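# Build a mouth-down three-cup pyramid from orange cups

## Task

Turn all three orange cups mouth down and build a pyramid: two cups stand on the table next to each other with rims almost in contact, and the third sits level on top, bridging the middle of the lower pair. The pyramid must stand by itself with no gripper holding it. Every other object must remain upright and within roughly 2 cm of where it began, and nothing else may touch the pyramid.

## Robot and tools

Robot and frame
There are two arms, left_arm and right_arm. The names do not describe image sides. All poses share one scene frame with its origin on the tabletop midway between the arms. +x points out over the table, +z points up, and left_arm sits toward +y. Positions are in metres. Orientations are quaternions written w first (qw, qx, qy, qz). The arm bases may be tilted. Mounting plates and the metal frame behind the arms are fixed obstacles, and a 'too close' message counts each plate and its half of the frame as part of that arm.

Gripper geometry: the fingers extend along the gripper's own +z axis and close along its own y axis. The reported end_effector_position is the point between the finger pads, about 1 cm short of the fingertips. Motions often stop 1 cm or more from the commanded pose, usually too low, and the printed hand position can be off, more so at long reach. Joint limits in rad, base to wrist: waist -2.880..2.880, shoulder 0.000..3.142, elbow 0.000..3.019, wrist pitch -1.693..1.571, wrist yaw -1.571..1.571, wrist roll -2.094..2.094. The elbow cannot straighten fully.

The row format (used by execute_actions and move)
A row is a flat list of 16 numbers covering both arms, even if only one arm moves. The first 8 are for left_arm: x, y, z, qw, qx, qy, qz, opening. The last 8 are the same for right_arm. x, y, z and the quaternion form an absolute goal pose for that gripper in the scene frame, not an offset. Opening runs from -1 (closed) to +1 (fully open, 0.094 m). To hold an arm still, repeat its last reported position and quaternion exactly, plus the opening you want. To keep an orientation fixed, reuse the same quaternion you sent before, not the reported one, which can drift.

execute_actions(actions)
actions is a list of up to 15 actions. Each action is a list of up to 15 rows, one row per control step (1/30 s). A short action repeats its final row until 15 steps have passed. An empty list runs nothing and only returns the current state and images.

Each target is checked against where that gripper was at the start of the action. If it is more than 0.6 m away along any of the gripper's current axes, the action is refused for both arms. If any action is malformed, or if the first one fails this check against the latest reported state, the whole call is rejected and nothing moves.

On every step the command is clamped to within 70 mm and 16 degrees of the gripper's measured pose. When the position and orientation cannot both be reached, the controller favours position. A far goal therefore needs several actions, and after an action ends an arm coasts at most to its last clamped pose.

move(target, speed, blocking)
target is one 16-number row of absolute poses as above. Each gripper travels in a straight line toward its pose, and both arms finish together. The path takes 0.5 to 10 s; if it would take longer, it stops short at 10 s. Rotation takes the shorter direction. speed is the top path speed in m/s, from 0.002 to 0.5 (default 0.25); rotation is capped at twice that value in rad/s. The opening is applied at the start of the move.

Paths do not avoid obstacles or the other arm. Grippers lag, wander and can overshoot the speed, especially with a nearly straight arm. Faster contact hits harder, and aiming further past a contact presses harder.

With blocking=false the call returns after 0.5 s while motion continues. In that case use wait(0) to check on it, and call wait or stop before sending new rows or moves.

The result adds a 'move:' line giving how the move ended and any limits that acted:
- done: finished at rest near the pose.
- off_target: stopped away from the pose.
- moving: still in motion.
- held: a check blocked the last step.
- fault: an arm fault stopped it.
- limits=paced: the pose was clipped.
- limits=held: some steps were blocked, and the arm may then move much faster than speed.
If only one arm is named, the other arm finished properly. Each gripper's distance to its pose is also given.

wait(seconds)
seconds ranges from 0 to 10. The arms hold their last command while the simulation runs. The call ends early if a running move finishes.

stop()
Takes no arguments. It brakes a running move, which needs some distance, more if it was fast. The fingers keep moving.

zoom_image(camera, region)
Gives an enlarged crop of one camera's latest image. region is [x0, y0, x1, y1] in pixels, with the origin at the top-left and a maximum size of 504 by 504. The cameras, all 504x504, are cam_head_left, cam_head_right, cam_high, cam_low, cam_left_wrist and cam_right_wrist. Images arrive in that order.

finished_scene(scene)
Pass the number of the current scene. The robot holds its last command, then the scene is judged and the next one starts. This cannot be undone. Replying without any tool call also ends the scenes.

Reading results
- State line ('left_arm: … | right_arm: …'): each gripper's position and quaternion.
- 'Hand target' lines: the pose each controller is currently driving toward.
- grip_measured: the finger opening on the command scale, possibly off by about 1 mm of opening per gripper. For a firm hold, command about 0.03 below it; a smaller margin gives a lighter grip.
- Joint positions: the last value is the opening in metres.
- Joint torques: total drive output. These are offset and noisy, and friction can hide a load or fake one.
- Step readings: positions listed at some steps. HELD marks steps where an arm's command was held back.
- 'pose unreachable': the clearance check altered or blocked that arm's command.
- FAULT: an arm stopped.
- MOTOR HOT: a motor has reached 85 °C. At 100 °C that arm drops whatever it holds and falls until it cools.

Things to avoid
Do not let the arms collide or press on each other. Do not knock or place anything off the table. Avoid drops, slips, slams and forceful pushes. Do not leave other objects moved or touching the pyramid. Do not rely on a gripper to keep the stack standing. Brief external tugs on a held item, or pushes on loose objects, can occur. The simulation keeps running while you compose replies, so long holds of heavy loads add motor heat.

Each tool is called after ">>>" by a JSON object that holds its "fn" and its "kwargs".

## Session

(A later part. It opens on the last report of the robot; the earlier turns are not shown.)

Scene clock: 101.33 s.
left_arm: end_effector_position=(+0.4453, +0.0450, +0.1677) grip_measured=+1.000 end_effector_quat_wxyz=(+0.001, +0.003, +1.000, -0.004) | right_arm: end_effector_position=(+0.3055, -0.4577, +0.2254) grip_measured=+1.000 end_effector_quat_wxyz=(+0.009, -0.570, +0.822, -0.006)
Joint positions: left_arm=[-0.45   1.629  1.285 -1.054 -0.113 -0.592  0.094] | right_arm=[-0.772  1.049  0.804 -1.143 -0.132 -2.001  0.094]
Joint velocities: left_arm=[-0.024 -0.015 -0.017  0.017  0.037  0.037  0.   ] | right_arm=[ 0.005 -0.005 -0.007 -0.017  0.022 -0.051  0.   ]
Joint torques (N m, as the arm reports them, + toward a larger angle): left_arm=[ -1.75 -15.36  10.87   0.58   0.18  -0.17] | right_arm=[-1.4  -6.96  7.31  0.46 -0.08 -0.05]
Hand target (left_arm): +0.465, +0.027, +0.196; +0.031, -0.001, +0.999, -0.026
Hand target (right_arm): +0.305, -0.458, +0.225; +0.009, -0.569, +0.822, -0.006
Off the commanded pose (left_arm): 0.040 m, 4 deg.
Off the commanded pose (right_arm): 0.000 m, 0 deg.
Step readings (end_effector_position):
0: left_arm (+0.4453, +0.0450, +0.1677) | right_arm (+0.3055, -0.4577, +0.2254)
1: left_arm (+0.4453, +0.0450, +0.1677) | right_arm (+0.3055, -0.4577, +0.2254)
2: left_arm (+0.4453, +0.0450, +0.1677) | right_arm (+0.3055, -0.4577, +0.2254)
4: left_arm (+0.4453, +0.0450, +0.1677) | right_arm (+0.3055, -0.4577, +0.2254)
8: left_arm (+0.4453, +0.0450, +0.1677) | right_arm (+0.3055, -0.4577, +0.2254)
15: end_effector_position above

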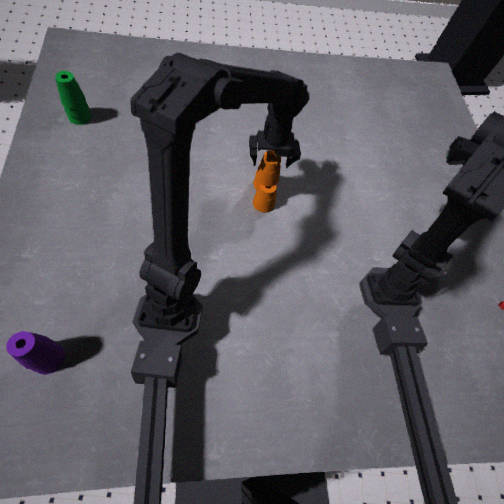

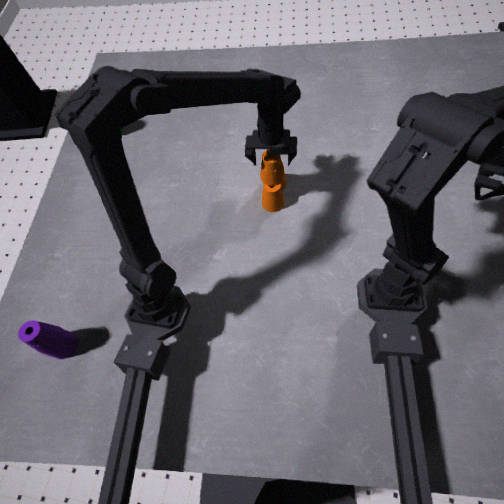

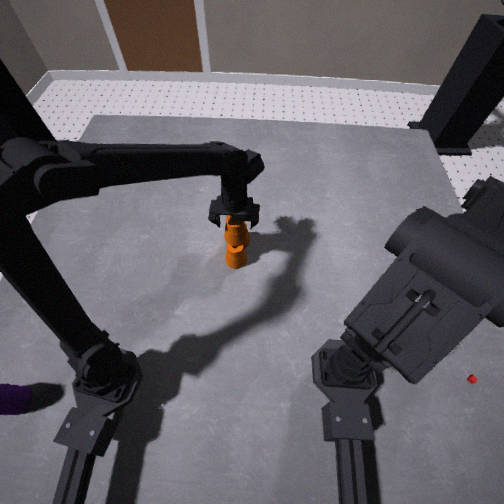

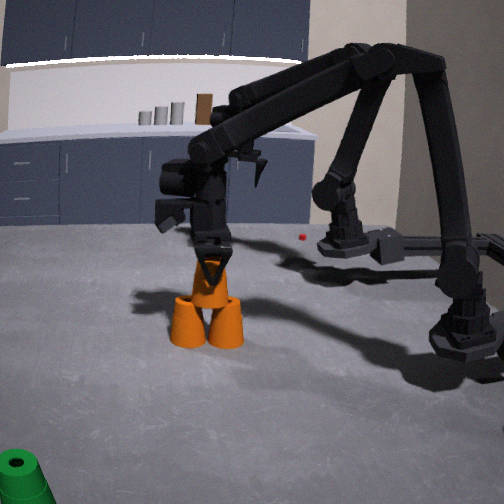

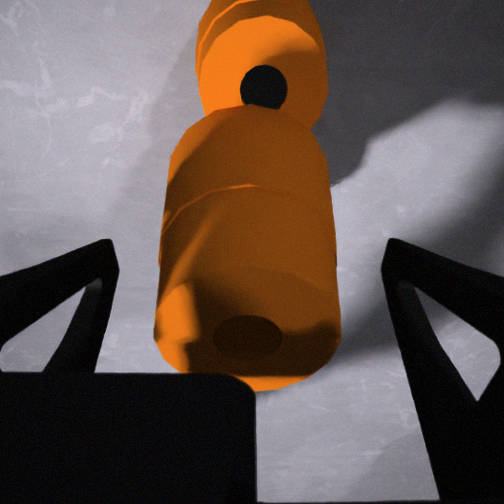

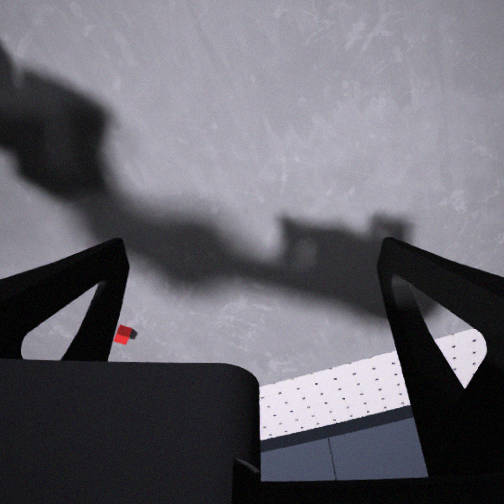

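>>> {"fn": "execute_actions", "kwargs": {"actions": []}}

>>> {"fn": "zoom_image", "kwargs": {"camera": "cam_low", "region": [165, 270, 255, 360]}}

>>> {"fn": "zoom_image", "kwargs": {"camera": "cam_head_right", "region": [235, 130, 315, 220]}}

Scene clock: 102.60 s.
left_arm: end_effector_position=(+0.4453, +0.0450, +0.1677) grip_measured=+1.000 end_effector_quat_wxyz=(+0.001, +0.002, +1.000, -0.004) | right_arm: end_effector_position=(+0.3055, -0.4577, +0.2254) grip_measured=+1.000 end_effector_quat_wxyz=(+0.009, -0.570, +0.822, -0.006)
Joint positions: left_arm=[-0.45   1.629  1.285 -1.054 -0.113 -0.594  0.094] | right_arm=[-0.772  1.049  0.804 -1.143 -0.132 -2.001  0.094]
Joint velocities: left_arm=[-0.015 -0.005 -0.007  0.012 -0.022 -0.037  0.   ] | right_arm=[-0.005  0.005 -0.012  0.002 -0.051 -0.066  0.   ]
Joint torques (N m, as the arm reports them, + toward a larger angle): left_arm=[ -1.57 -15.2   10.79   0.65   0.15  -0.17] | right_arm=[-1.33 -7.04  7.27  0.42 -0.09 -0.04]
Hand target (left_arm): +0.465, +0.027, +0.196; +0.031, -0.001, +0.999, -0.026
Hand target (right_arm): +0.305, -0.458, +0.225; +0.009, -0.569, +0.822, -0.006
Off the commanded pose (left_arm): 0.040 m, 4 deg.
Off the commanded pose (right_arm): 0.000 m, 0 deg.

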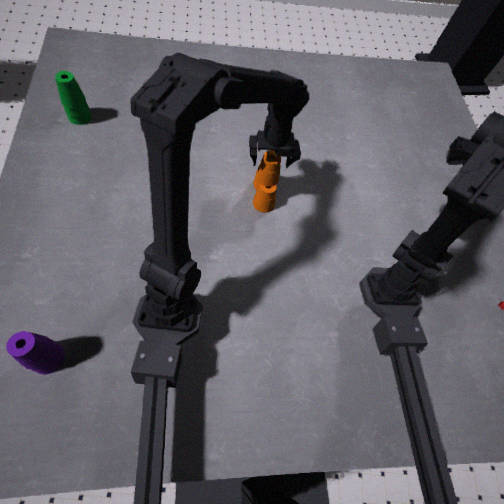

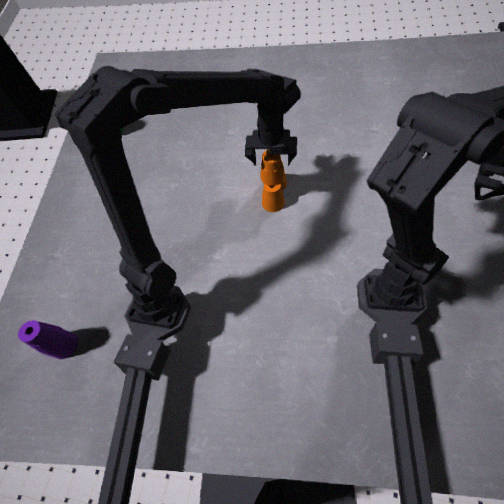

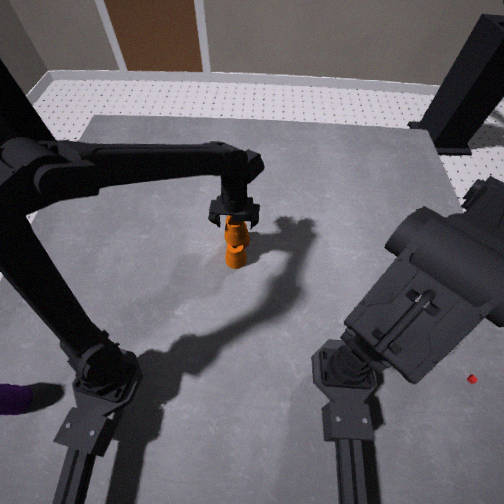

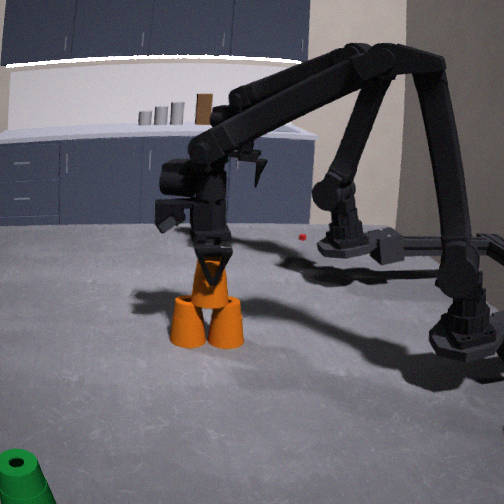

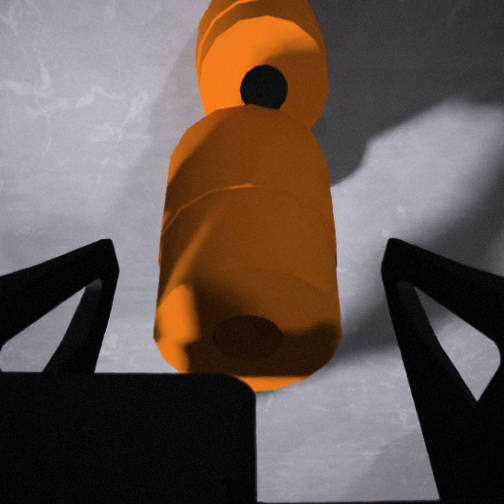

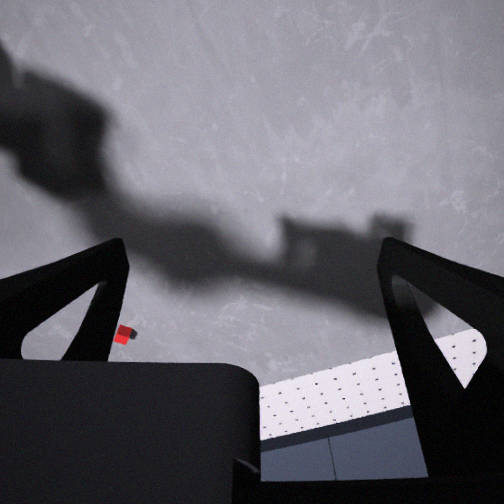

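Region (165, 270, 255, 360) of cam_low's 504x504 image, scaled by 5.600, with more detail than that image has.

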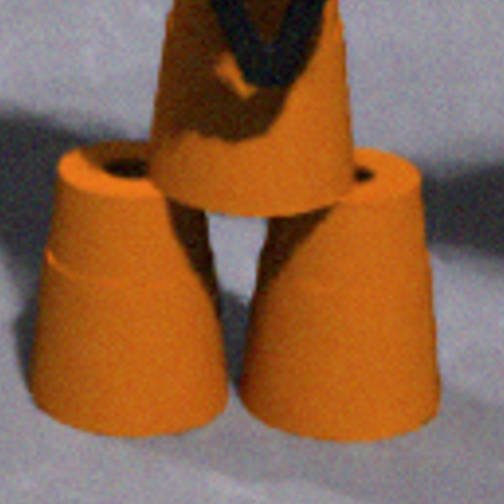

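Region (235, 130, 315, 220) of cam_head_right's 504x504 image, scaled by 5.600, with more detail than that image has.

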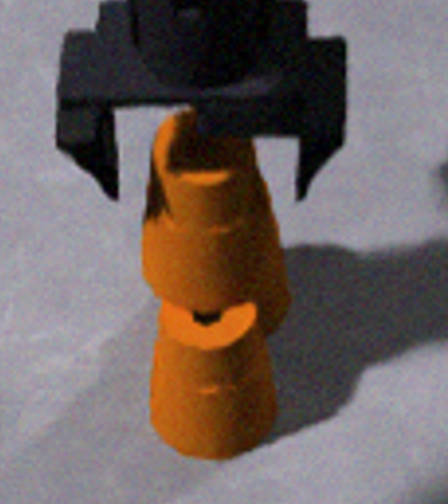

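>>> {"fn": "execute_actions", "kwargs": {"actions": [[[0.4672,0.0263,0.1935,0.0298,0,0.9993,-0.0241,0.24,0.3055,-0.4577,0.2254,0.009,-0.569,0.822,-0.006,1],[0.4674,0.0266,0.192,0.0286,0,0.9993,-0.0232,0.24,0.3055,-0.4577,0.2254,0.009,-0.569,0.822,-0.006,1],[0.4677,0.027,0.1905,0.0274,0,0.9994,-0.0224,0.24,0.3055,-0.4577,0.2254,0.009,-0.569,0.822,-0.006,1],[0.4679,0.0273,0.189,0.0262,0,0.9994,-0.0215,0.24,0.3055,-0.4577,0.2254,0.009,-0.569,0.822,-0.006,1],[0.4681,0.0276,0.1875,0.025,0,0.9995,-0.0206,0.24,0.3055,-0.4577,0.2254,0.009,-0.569,0.822,-0.006,1]]]}}

Scene clock: 106.23 s.
left_arm: end_effector_position=(+0.4452, +0.0450, +0.1677) grip_measured=+0.259 end_effector_quat_wxyz=(+0.001, +0.002, +1.000, -0.004) | right_arm: end_effector_position=(+0.3055, -0.4577, +0.2254) grip_measured=+1.000 end_effector_quat_wxyz=(+0.009, -0.570, +0.822, -0.006)
Joint positions: left_arm=[-0.45   1.629  1.285 -1.054 -0.112 -0.594  0.059] | right_arm=[-0.772  1.049  0.804 -1.143 -0.132 -2.001  0.094]
Joint velocities: left_arm=[-0.005  0.005  0.007 -0.007 -0.007 -0.037  0.001] | right_arm=[-0.005 -0.034 -0.022  0.007 -0.081  0.007  0.   ]
Joint torques (N m, as the arm reports them, + toward a larger angle): left_arm=[ -1.49 -13.56  11.4    0.4    0.18  -0.16] | right_arm=[-1.23 -7.05  7.28  0.47 -0.09 -0.04]
Hand target (left_arm): +0.466, +0.029, +0.189; +0.025, -0.000, +0.999, -0.021
Hand target (right_arm): +0.305, -0.458, +0.225; +0.009, -0.569, +0.822, -0.006
Off the commanded pose (left_arm): 0.035 m, 3 deg.
Off the commanded pose (right_arm): 0.000 m, 0 deg.
Step readings (end_effector_position):
0: left_arm (+0.4453, +0.0450, +0.1677) | right_arm (+0.3055, -0.4577, +0.2254)
1: left_arm (+0.4453, +0.0450, +0.1677) | right_arm (+0.3055, -0.4577, +0.2254)
2: left_arm (+0.4453, +0.0450, +0.1677) | right_arm (+0.3055, -0.4577, +0.2254)
4: left_arm (+0.4452, +0.0450, +0.1677) | right_arm (+0.3055, -0.4577, +0.2254)
8: left_arm (+0.4452, +0.0450, +0.1677) | right_arm (+0.3055, -0.4577, +0.2254)
15: end_effector_position above

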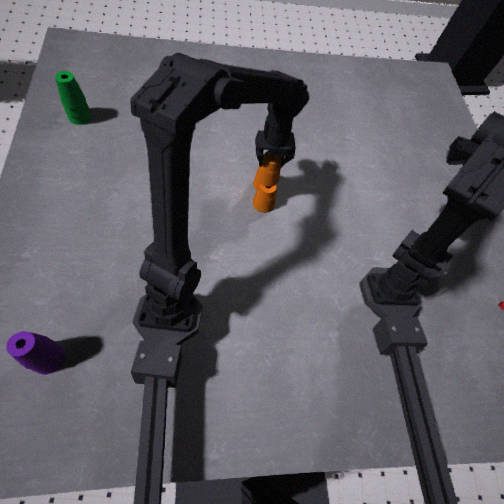

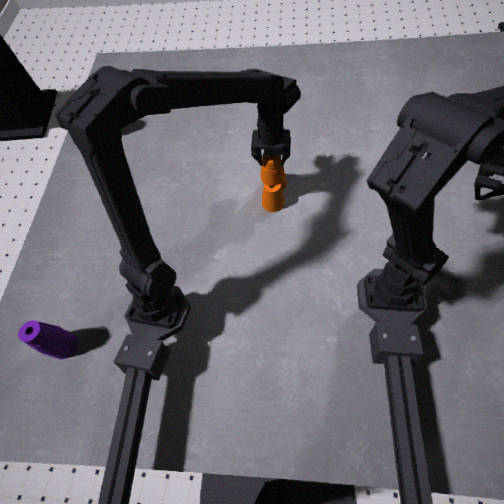

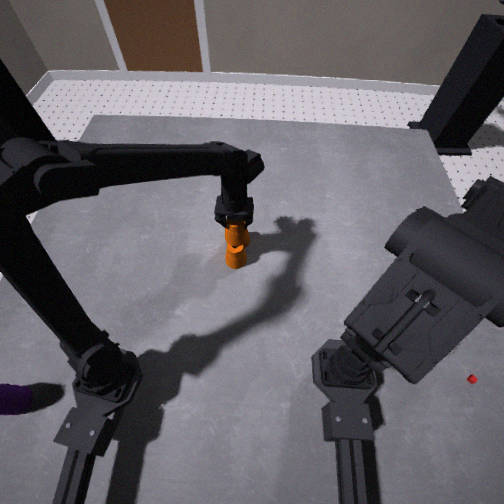

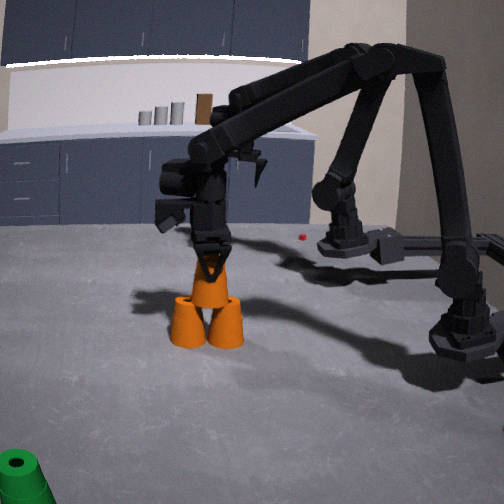

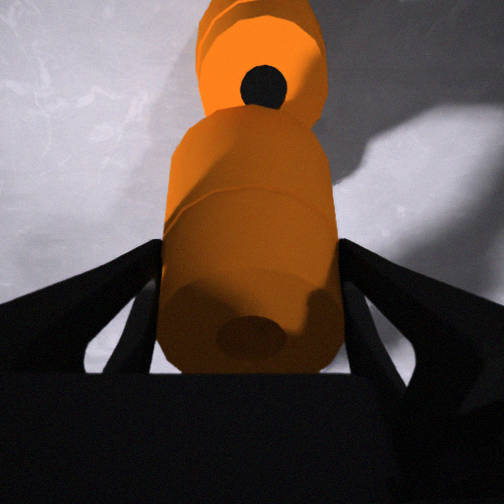

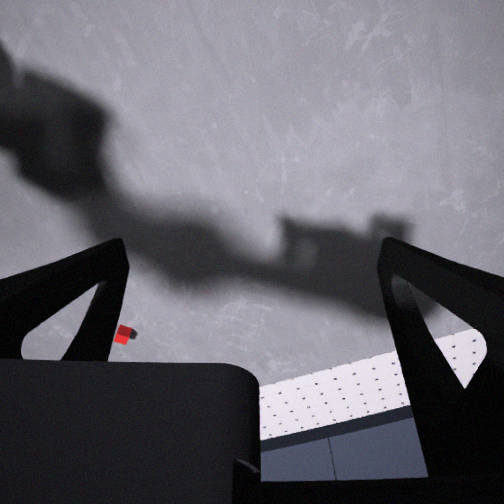

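>>> {"fn": "execute_actions", "kwargs": {"actions": [[[0.4697,0.0265,0.1888,0.0266,0,0.9994,-0.0218,0.235,0.3055,-0.4577,0.2254,0.009,-0.569,0.822,-0.006,1],[0.4713,0.0254,0.1901,0.0282,0,0.9993,-0.0229,0.235,0.3055,-0.4577,0.2254,0.009,-0.569,0.822,-0.006,1],[0.4728,0.0243,0.1915,0.0299,0,0.9993,-0.0241,0.235,0.3055,-0.4577,0.2254,0.009,-0.569,0.822,-0.006,1],[0.4728,0.0243,0.1915,0.0299,0,0.9993,-0.0241,0.235,0.3055,-0.4577,0.2254,0.009,-0.569,0.822,-0.006,1],[0.4713,0.0254,0.1901,0.0282,0,0.9993,-0.0229,0.235,0.3055,-0.4577,0.2254,0.009,-0.569,0.822,-0.006,1],[0.4693,0.0268,0.1885,0.0262,0,0.9994,-0.0215,0.235,0.3055,-0.4577,0.2254,0.009,-0.569,0.822,-0.006,1]]]}}

Scene clock: 108.13 s.
left_arm: end_effector_position=(+0.4511, +0.0417, +0.1730) grip_measured=+0.258 end_effector_quat_wxyz=(+0.007, +0.001, +1.000, -0.008) | right_arm: end_effector_position=(+0.3055, -0.4577, +0.2254) grip_measured=+1.000 end_effector_quat_wxyz=(+0.009, -0.570, +0.822, -0.006)
Joint positions: left_arm=[-0.45   1.629  1.301 -1.054 -0.112 -0.594  0.059] | right_arm=[-0.772  1.049  0.804 -1.143 -0.132 -2.001  0.094]
Joint velocities: left_arm=[-0.005  0.005  0.002 -0.012 -0.007  0.037 -0.   ] | right_arm=[-0.005  0.005 -0.007 -0.012 -0.007 -0.037  0.   ]
Joint torques (N m, as the arm reports them, + toward a larger angle): left_arm=[ -1.03 -13.61  10.59   0.51   0.18  -0.16] | right_arm=[-1.3  -7.06  7.31  0.43 -0.09 -0.05]
Hand target (left_arm): +0.468, +0.028, +0.190; +0.026, -0.000, +0.999, -0.022
Hand target (right_arm): +0.305, -0.458, +0.225; +0.009, -0.569, +0.822, -0.006
Off the commanded pose (left_arm): 0.028 m, 3 deg.
Off the commanded pose (right_arm): 0.000 m, 0 deg.
Step readings (end_effector_position):
0: left_arm (+0.4452, +0.0450, +0.1677) | right_arm (+0.3055, -0.4577, +0.2254)
1: left_arm (+0.4454, +0.0449, +0.1679) | right_arm (+0.3055, -0.4577, +0.2254)
2: left_arm (+0.4460, +0.0446, +0.1684) | right_arm (+0.3055, -0.4577, +0.2254)
4: left_arm (+0.4480, +0.0435, +0.1702) | right_arm (+0.3055, -0.4577, +0.2254)
8: left_arm (+0.4511, +0.0417, +0.1730) | right_arm (+0.3055, -0.4577, +0.2254)
15: end_effector_position above

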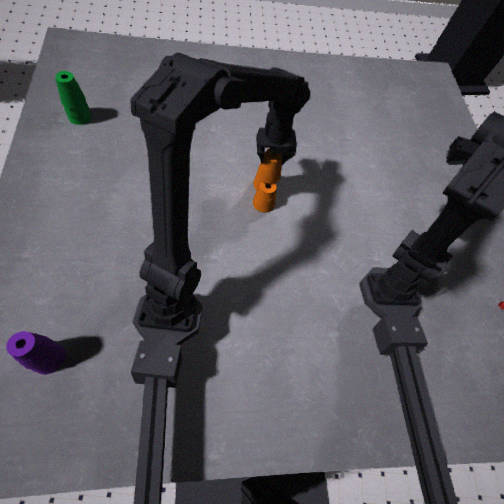

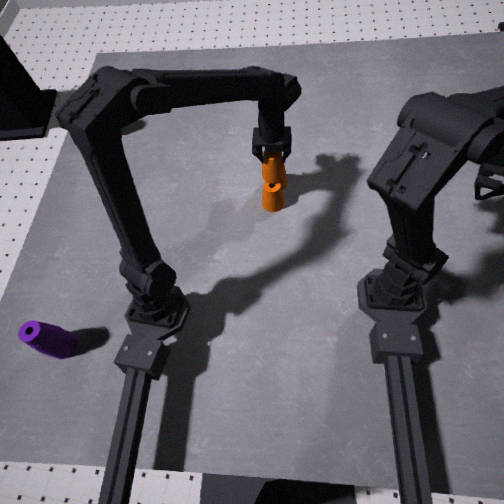

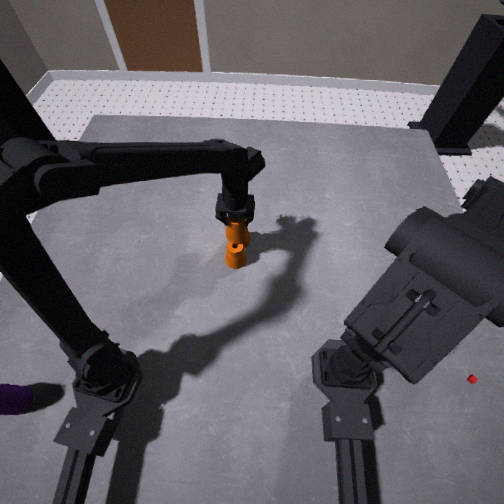

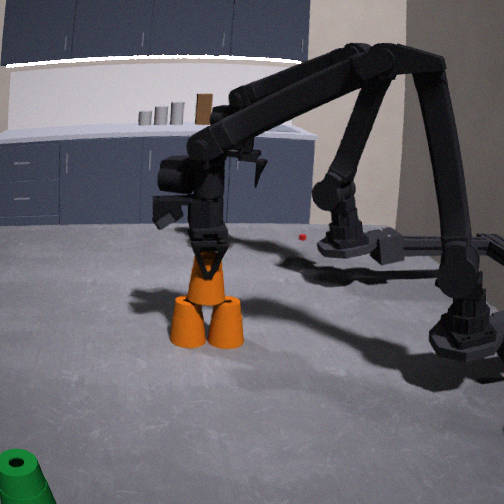

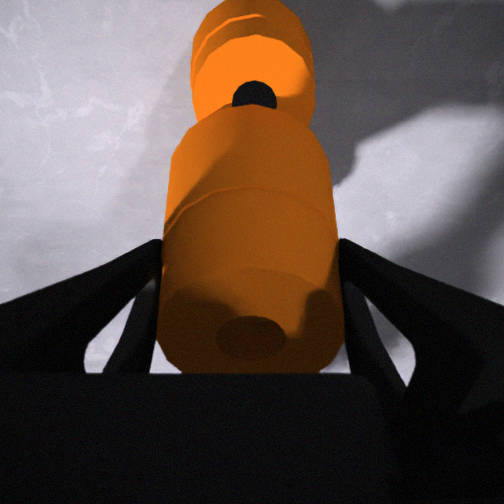

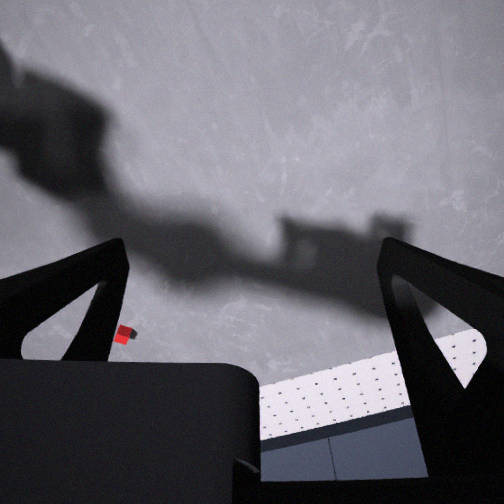

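>>> {"fn": "execute_actions", "kwargs": {"actions": [[[0.4658,0.0285,0.1835,0.0209,0,0.9996,-0.0178,0.235,0.3055,-0.4577,0.2254,0.009,-0.569,0.822,-0.006,1],[0.4623,0.0303,0.1786,0.0157,0,0.9998,-0.0142,0.235,0.3055,-0.4577,0.2254,0.009,-0.569,0.822,-0.006,1],[0.4588,0.032,0.1736,0.0104,0,0.9999,-0.0105,0.235,0.3055,-0.4577,0.2254,0.009,-0.569,0.822,-0.006,1],[0.4586,0.032,0.1727,0.0096,0,0.9999,-0.01,0.235,0.3055,-0.4577,0.2254,0.009,-0.569,0.822,-0.006,1],[0.4585,0.0319,0.1718,0.0089,0,0.9999,-0.0094,0.235,0.3055,-0.4577,0.2254,0.009,-0.569,0.822,-0.006,1],[0.4583,0.0319,0.1709,0.0081,0,0.9999,-0.0089,0.235,0.3055,-0.4577,0.2254,0.009,-0.569,0.822,-0.006,1],[0.4581,0.0319,0.17,0.0073,0,0.9999,-0.0083,0.235,0.3055,-0.4577,0.2254,0.009,-0.569,0.822,-0.006,1],[0.458,0.0318,0.1691,0.0066,0,0.9999,-0.0078,0.235,0.3055,-0.4577,0.2254,0.009,-0.569,0.822,-0.006,1],[0.4578,0.0318,0.1682,0.0058,0,1,-0.0072,0.235,0.3055,-0.4577,0.2254,0.009,-0.569,0.822,-0.006,1],[0.4576,0.0318,0.1673,0.005,0,1,-0.0067,0.235,0.3055,-0.4577,0.2254,0.009,-0.569,0.822,-0.006,1],[0.4574,0.0318,0.1664,0.0042,0,1,-0.0061,0.235,0.3055,-0.4577,0.2254,0.009,-0.569,0.822,-0.006,1],[0.4573,0.0317,0.1655,0.0035,0,1,-0.0056,0.235,0.3055,-0.4577,0.2254,0.009,-0.569,0.822,-0.006,1],[0.4571,0.0317,0.1647,0.0027,0,1,-0.005,0.235,0.3055,-0.4577,0.2254,0.009,-0.569,0.822,-0.006,1]]]}}

>>> {"fn": "zoom_image", "kwargs": {"camera": "cam_low", "region": [165, 270, 255, 360]}}

Scene clock: 111.07 s.
left_arm: end_effector_position=(+0.4499, +0.0417, +0.1672) grip_measured=+0.258 end_effector_quat_wxyz=(+0.002, +0.001, +1.000, -0.005) | right_arm: end_effector_position=(+0.3055, -0.4577, +0.2254) grip_measured=+1.000 end_effector_quat_wxyz=(+0.009, -0.570, +0.822, -0.006)
Joint positions: left_arm=[-0.45   1.64   1.301 -1.055 -0.112 -0.596  0.059] | right_arm=[-0.772  1.049  0.804 -1.143 -0.132 -2.001  0.094]
Joint velocities: left_arm=[ 0.005 -0.015  0.017 -0.007  0.037  0.022  0.   ] | right_arm=[-0.005 -0.005 -0.007  0.017 -0.037  0.037  0.   ]
Joint torques (N m, as the arm reports them, + toward a larger angle): left_arm=[ -1.75 -12.1    9.2    0.14   0.09  -0.19] | right_arm=[-1.36 -7.11  7.32  0.46 -0.09 -0.05]
Hand target (left_arm): +0.457, +0.032, +0.165; +0.003, +0.000, +1.000, -0.005
Hand target (right_arm): +0.305, -0.458, +0.225; +0.009, -0.569, +0.822, -0.006
Off the commanded pose (left_arm): 0.013 m, 0 deg.
Off the commanded pose (right_arm): 0.000 m, 0 deg.
Step readings (end_effector_position):
0: left_arm (+0.4511, +0.0417, +0.1730) | right_arm (+0.3055, -0.4577, +0.2254)
1: left_arm (+0.4511, +0.0417, +0.1730) | right_arm (+0.3055, -0.4577, +0.2254)
2: left_arm (+0.4511, +0.0417, +0.1730) | right_arm (+0.3055, -0.4577, +0.2254)
4: left_arm (+0.4511, +0.0417, +0.1728) | right_arm (+0.3055, -0.4577, +0.2254)
8: left_arm (+0.4505, +0.0417, +0.1698) | right_arm (+0.3055, -0.4577, +0.2254)
15: end_effector_position above

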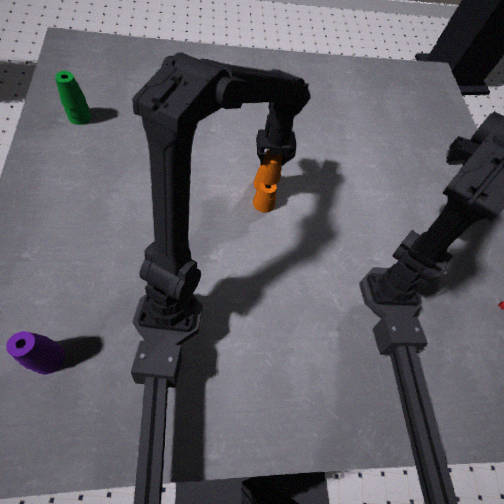

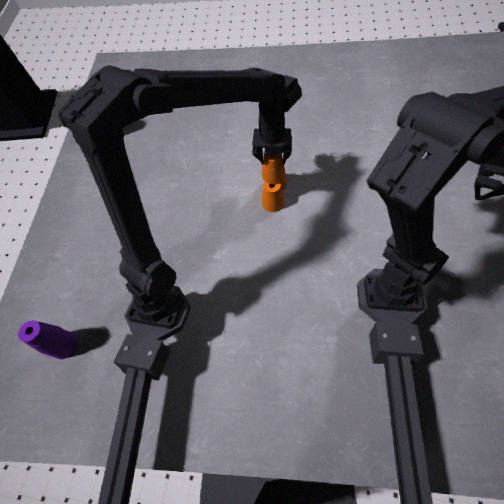

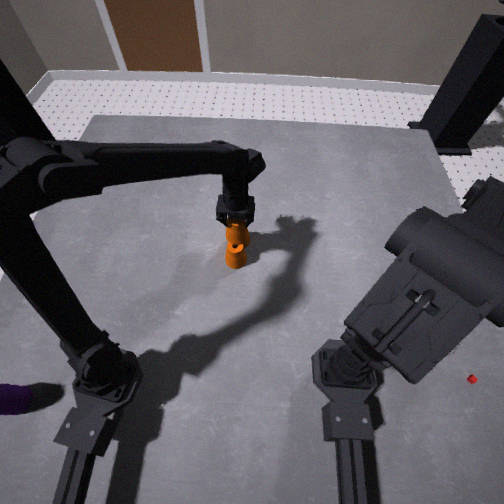

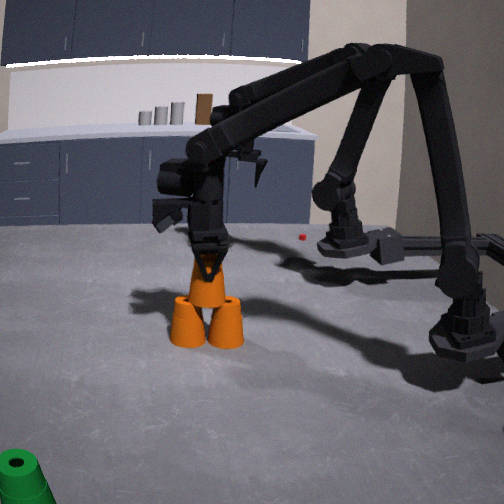

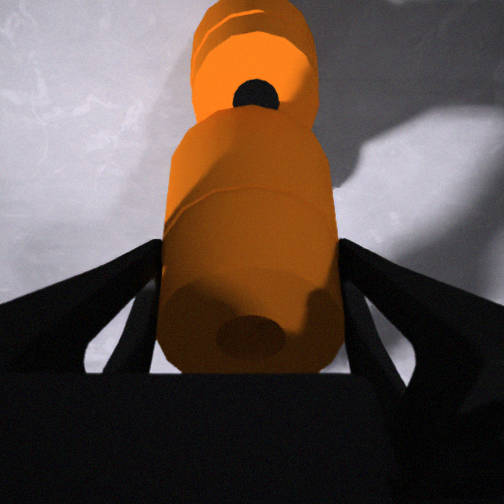

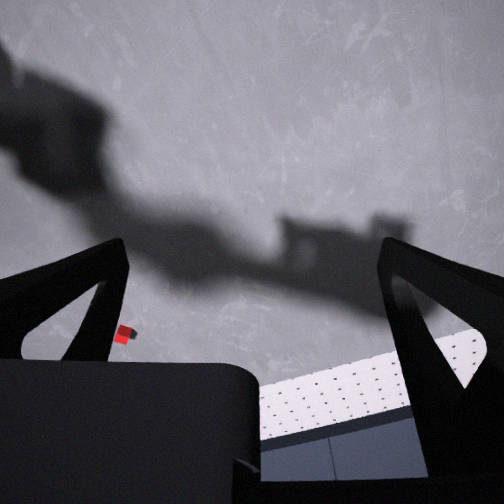

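Region (165, 270, 255, 360) of cam_low's 504x504 image, scaled by 5.600, with more detail than that image has.

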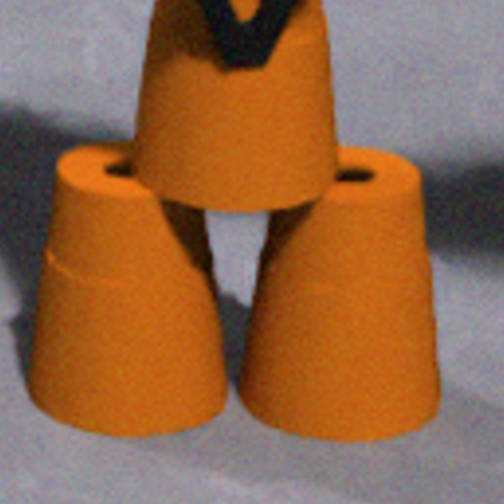

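>>> {"fn": "execute_actions", "kwargs": {"actions": [[[0.4571,0.0317,0.1647,0.0027,0,1,-0.005,0.26,0.3055,-0.4577,0.2254,0.009,-0.569,0.822,-0.006,1],[0.4571,0.0317,0.1647,0.0027,0,1,-0.005,0.28,0.3055,-0.4577,0.2254,0.009,-0.569,0.822,-0.006,1],[0.4571,0.0317,0.1647,0.0027,0,1,-0.005,0.32,0.3055,-0.4577,0.2254,0.009,-0.569,0.822,-0.006,1],[0.4571,0.0317,0.1647,0.0027,0,1,-0.005,0.5,0.3055,-0.4577,0.2254,0.009,-0.569,0.822,-0.006,1],[0.4571,0.0317,0.1647,0.0027,0,1,-0.005,1,0.3055,-0.4577,0.2254,0.009,-0.569,0.822,-0.006,1],[0.4586,0.0308,0.1676,0.0056,0,1,-0.0071,1,0.3055,-0.4577,0.2254,0.009,-0.569,0.822,-0.006,1],[0.4601,0.0299,0.1706,0.0086,0,0.9999,-0.0092,1,0.3055,-0.4577,0.2254,0.009,-0.569,0.822,-0.006,1],[0.4616,0.029,0.1735,0.0115,0,0.9999,-0.0113,1,0.3055,-0.4577,0.2254,0.009,-0.569,0.822,-0.006,1],[0.4631,0.0281,0.1764,0.0144,0,0.9998,-0.0134,1,0.3055,-0.4577,0.2254,0.009,-0.569,0.822,-0.006,1],[0.4646,0.0272,0.1794,0.0174,0,0.9997,-0.0155,1,0.3055,-0.4577,0.2254,0.009,-0.569,0.822,-0.006,1],[0.466,0.0263,0.1823,0.0203,0,0.9996,-0.0176,1,0.3055,-0.4577,0.2254,0.009,-0.569,0.822,-0.006,1],[0.4675,0.0254,0.1852,0.0232,0,0.9995,-0.0197,1,0.3055,-0.4577,0.2254,0.009,-0.569,0.822,-0.006,1],[0.469,0.0245,0.1881,0.0261,0,0.9994,-0.0218,1,0.3055,-0.4577,0.2254,0.009,-0.569,0.822,-0.006,1],[0.4705,0.0236,0.1911,0.0291,0,0.9993,-0.0239,1,0.3055,-0.4577,0.2254,0.009,-0.569,0.822,-0.006,1],[0.472,0.0227,0.194,0.032,0,0.9991,-0.026,1,0.3055,-0.4577,0.2254,0.009,-0.569,0.822,-0.006,1]],[[0.472,0.0227,0.197,0.032,0,0.9991,-0.026,1,0.3055,-0.4577,0.2254,0.009,-0.569,0.822,-0.006,1],[0.472,0.0227,0.2005,0.032,0,0.9991,-0.026,1,0.3055,-0.4577,0.2254,0.009,-0.569,0.822,-0.006,1],[0.472,0.0227,0.2045,0.032,0,0.9991,-0.026,1,0.3055,-0.4577,0.2254,0.009,-0.569,0.822,-0.006,1],[0.472,0.0227,0.209,0.032,0,0.9991,-0.026,1,0.3055,-0.4577,0.2254,0.009,-0.569,0.822,-0.006,1],[0.472,0.0227,0.2135,0.032,0,0.9991,-0.026,1,0.3055,-0.4577,0.2254,0.009,-0.569,0.822,-0.006,1],[0.472,0.0227,0.218,0.032,0,0.9991,-0.026,1,0.3055,-0.4577,0.2254,0.009,-0.569,0.822,-0.006,1],[0.472,0.0227,0.2225,0.032,0,0.9991,-0.026,1,0.3055,-0.4577,0.2254,0.009,-0.569,0.822,-0.006,1],[0.472,0.0227,0.227,0.032,0,0.9991,-0.026,1,0.3055,-0.4577,0.2254,0.009,-0.569,0.822,-0.006,1],[0.472,0.0227,0.2315,0.032,0,0.9991,-0.026,1,0.3055,-0.4577,0.2254,0.009,-0.569,0.822,-0.006,1],[0.472,0.0227,0.236,0.032,0,0.9991,-0.026,1,0.3055,-0.4577,0.2254,0.009,-0.569,0.822,-0.006,1],[0.472,0.0227,0.2405,0.032,0,0.9991,-0.026,1,0.3055,-0.4577,0.2254,0.009,-0.569,0.822,-0.006,1],[0.472,0.0227,0.2445,0.032,0,0.9991,-0.026,1,0.3055,-0.4577,0.2254,0.009,-0.569,0.822,-0.006,1],[0.472,0.0227,0.248,0.032,0,0.9991,-0.026,1,0.3055,-0.4577,0.2254,0.009,-0.569,0.822,-0.006,1],[0.472,0.0227,0.2505,0.032,0,0.9991,-0.026,1,0.3055,-0.4577,0.2254,0.009,-0.569,0.822,-0.006,1],[0.472,0.0227,0.252,0.032,0,0.9991,-0.026,1,0.3055,-0.4577,0.2254,0.009,-0.569,0.822,-0.006,1]]]}}

>>> {"fn": "zoom_image", "kwargs": {"camera": "cam_low", "region": [150, 225, 270, 365]}}

Scene clock: 115.60 s.
left_arm: end_effector_position=(+0.4527, +0.0395, +0.2155) grip_measured=+1.000 end_effector_quat_wxyz=(+0.004, +0.003, +1.000, -0.007) | right_arm: end_effector_position=(+0.3055, -0.4577, +0.2254) grip_measured=+1.000 end_effector_quat_wxyz=(+0.009, -0.570, +0.822, -0.006)
Joint positions: left_arm=[-0.462  1.592  1.371 -1.169 -0.112 -0.603  0.094] | right_arm=[-0.772  1.049  0.804 -1.143 -0.132 -2.001  0.094]
Joint velocities: left_arm=[-0.024 -0.161  0.212 -0.222 -0.007 -0.007  0.   ] | right_arm=[-0.015 -0.015  0.007 -0.017  0.007 -0.081  0.   ]
Joint torques (N m, as the arm reports them, + toward a larger angle): left_arm=[ -1.72 -15.41  11.21   0.12   0.05  -0.19] | right_arm=[-1.32 -7.15  7.32  0.41 -0.1  -0.04]
Hand target (left_arm): +0.468, +0.026, +0.253; +0.032, -0.001, +0.999, -0.028
Hand target (right_arm): +0.305, -0.458, +0.225; +0.009, -0.569, +0.822, -0.006
Off the commanded pose (left_arm): 0.045 m, 4 deg.
Off the commanded pose (right_arm): 0.000 m, 0 deg.
Step readings (end_effector_position; steps 1 to 15: 1st action; 16 to 30: 2nd action):
0: left_arm (+0.4499, +0.0417, +0.1672) | right_arm (+0.3055, -0.4577, +0.2254)
1: left_arm (+0.4499, +0.0417, +0.1672) | right_arm (+0.3055, -0.4577, +0.2254)
2: left_arm (+0.4499, +0.0417, +0.1672) | right_arm (+0.3055, -0.4577, +0.2254)
4: left_arm (+0.4499, +0.0417, +0.1672) | right_arm (+0.3055, -0.4577, +0.2254)
8: left_arm (+0.4494, +0.0417, +0.1648) | right_arm (+0.3055, -0.4577, +0.2254)
15: left_arm (+0.4495, +0.0416, +0.1647) | right_arm (+0.3055, -0.4577, +0.2254)
16: left_arm (+0.4498, +0.0414, +0.1650) | right_arm (+0.3055, -0.4577, +0.2254)
17: left_arm (+0.4500, +0.0414, +0.1652) | right_arm (+0.3055, -0.4577, +0.2254)
19: left_arm (+0.4499, +0.0415, +0.1673) | right_arm (+0.3055, -0.4577, +0.2254)
23: left_arm (+0.4489, +0.0424, +0.1785) | right_arm (+0.3055, -0.4577, +0.2254)
30: end_effector_position above

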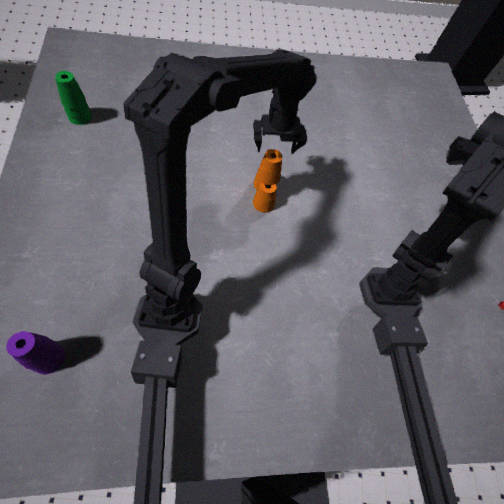

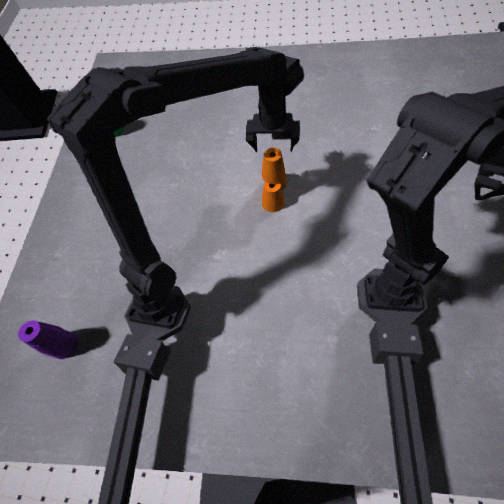

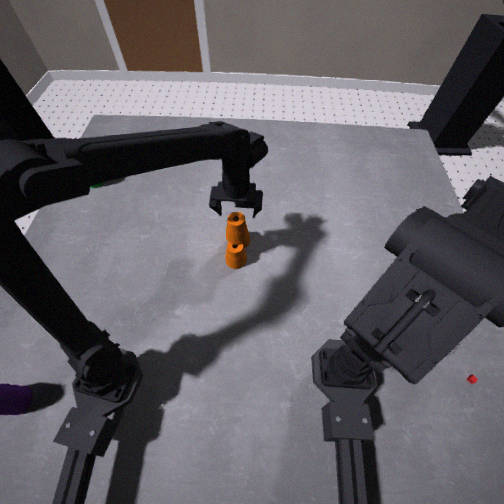

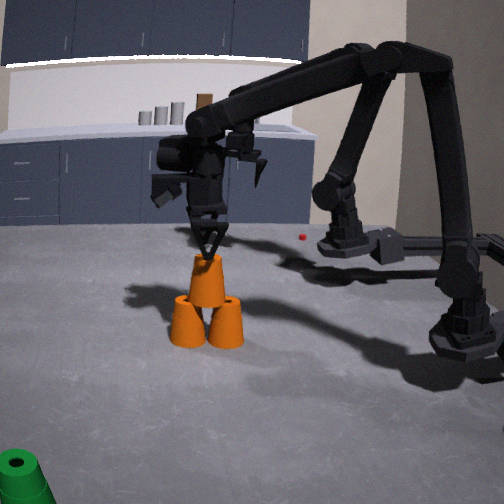

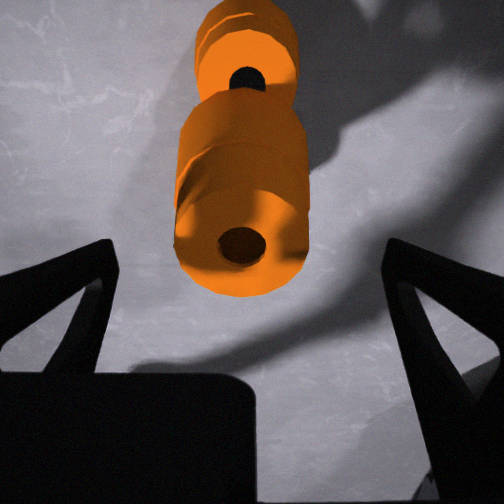

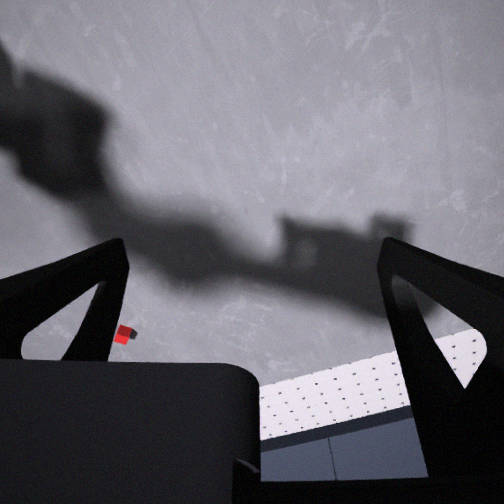

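Region (150, 225, 270, 365) of cam_low's 504x504 image, scaled by 3.600, with more detail than that image has; it fills the left 432 columns of this view, and the rest is white.

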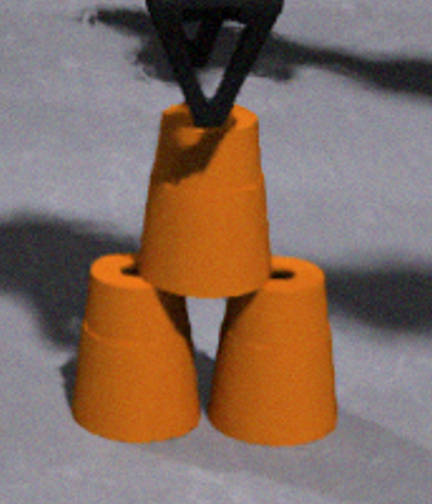

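>>> {"fn": "zoom_image", "kwargs": {"camera": "cam_low", "region": [166, 320, 248, 354]}}

Region (166, 320, 248, 354) of cam_low's 504x504 image, scaled by 6.146, with more detail than that image has; it fills the top 209 rows of this view, and the rest is white.

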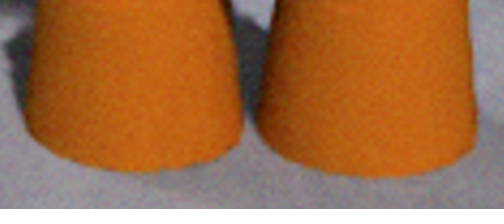

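>>> {"fn": "finished_scene", "kwargs": {"scene": 1}}

The scene is finished: the task was done.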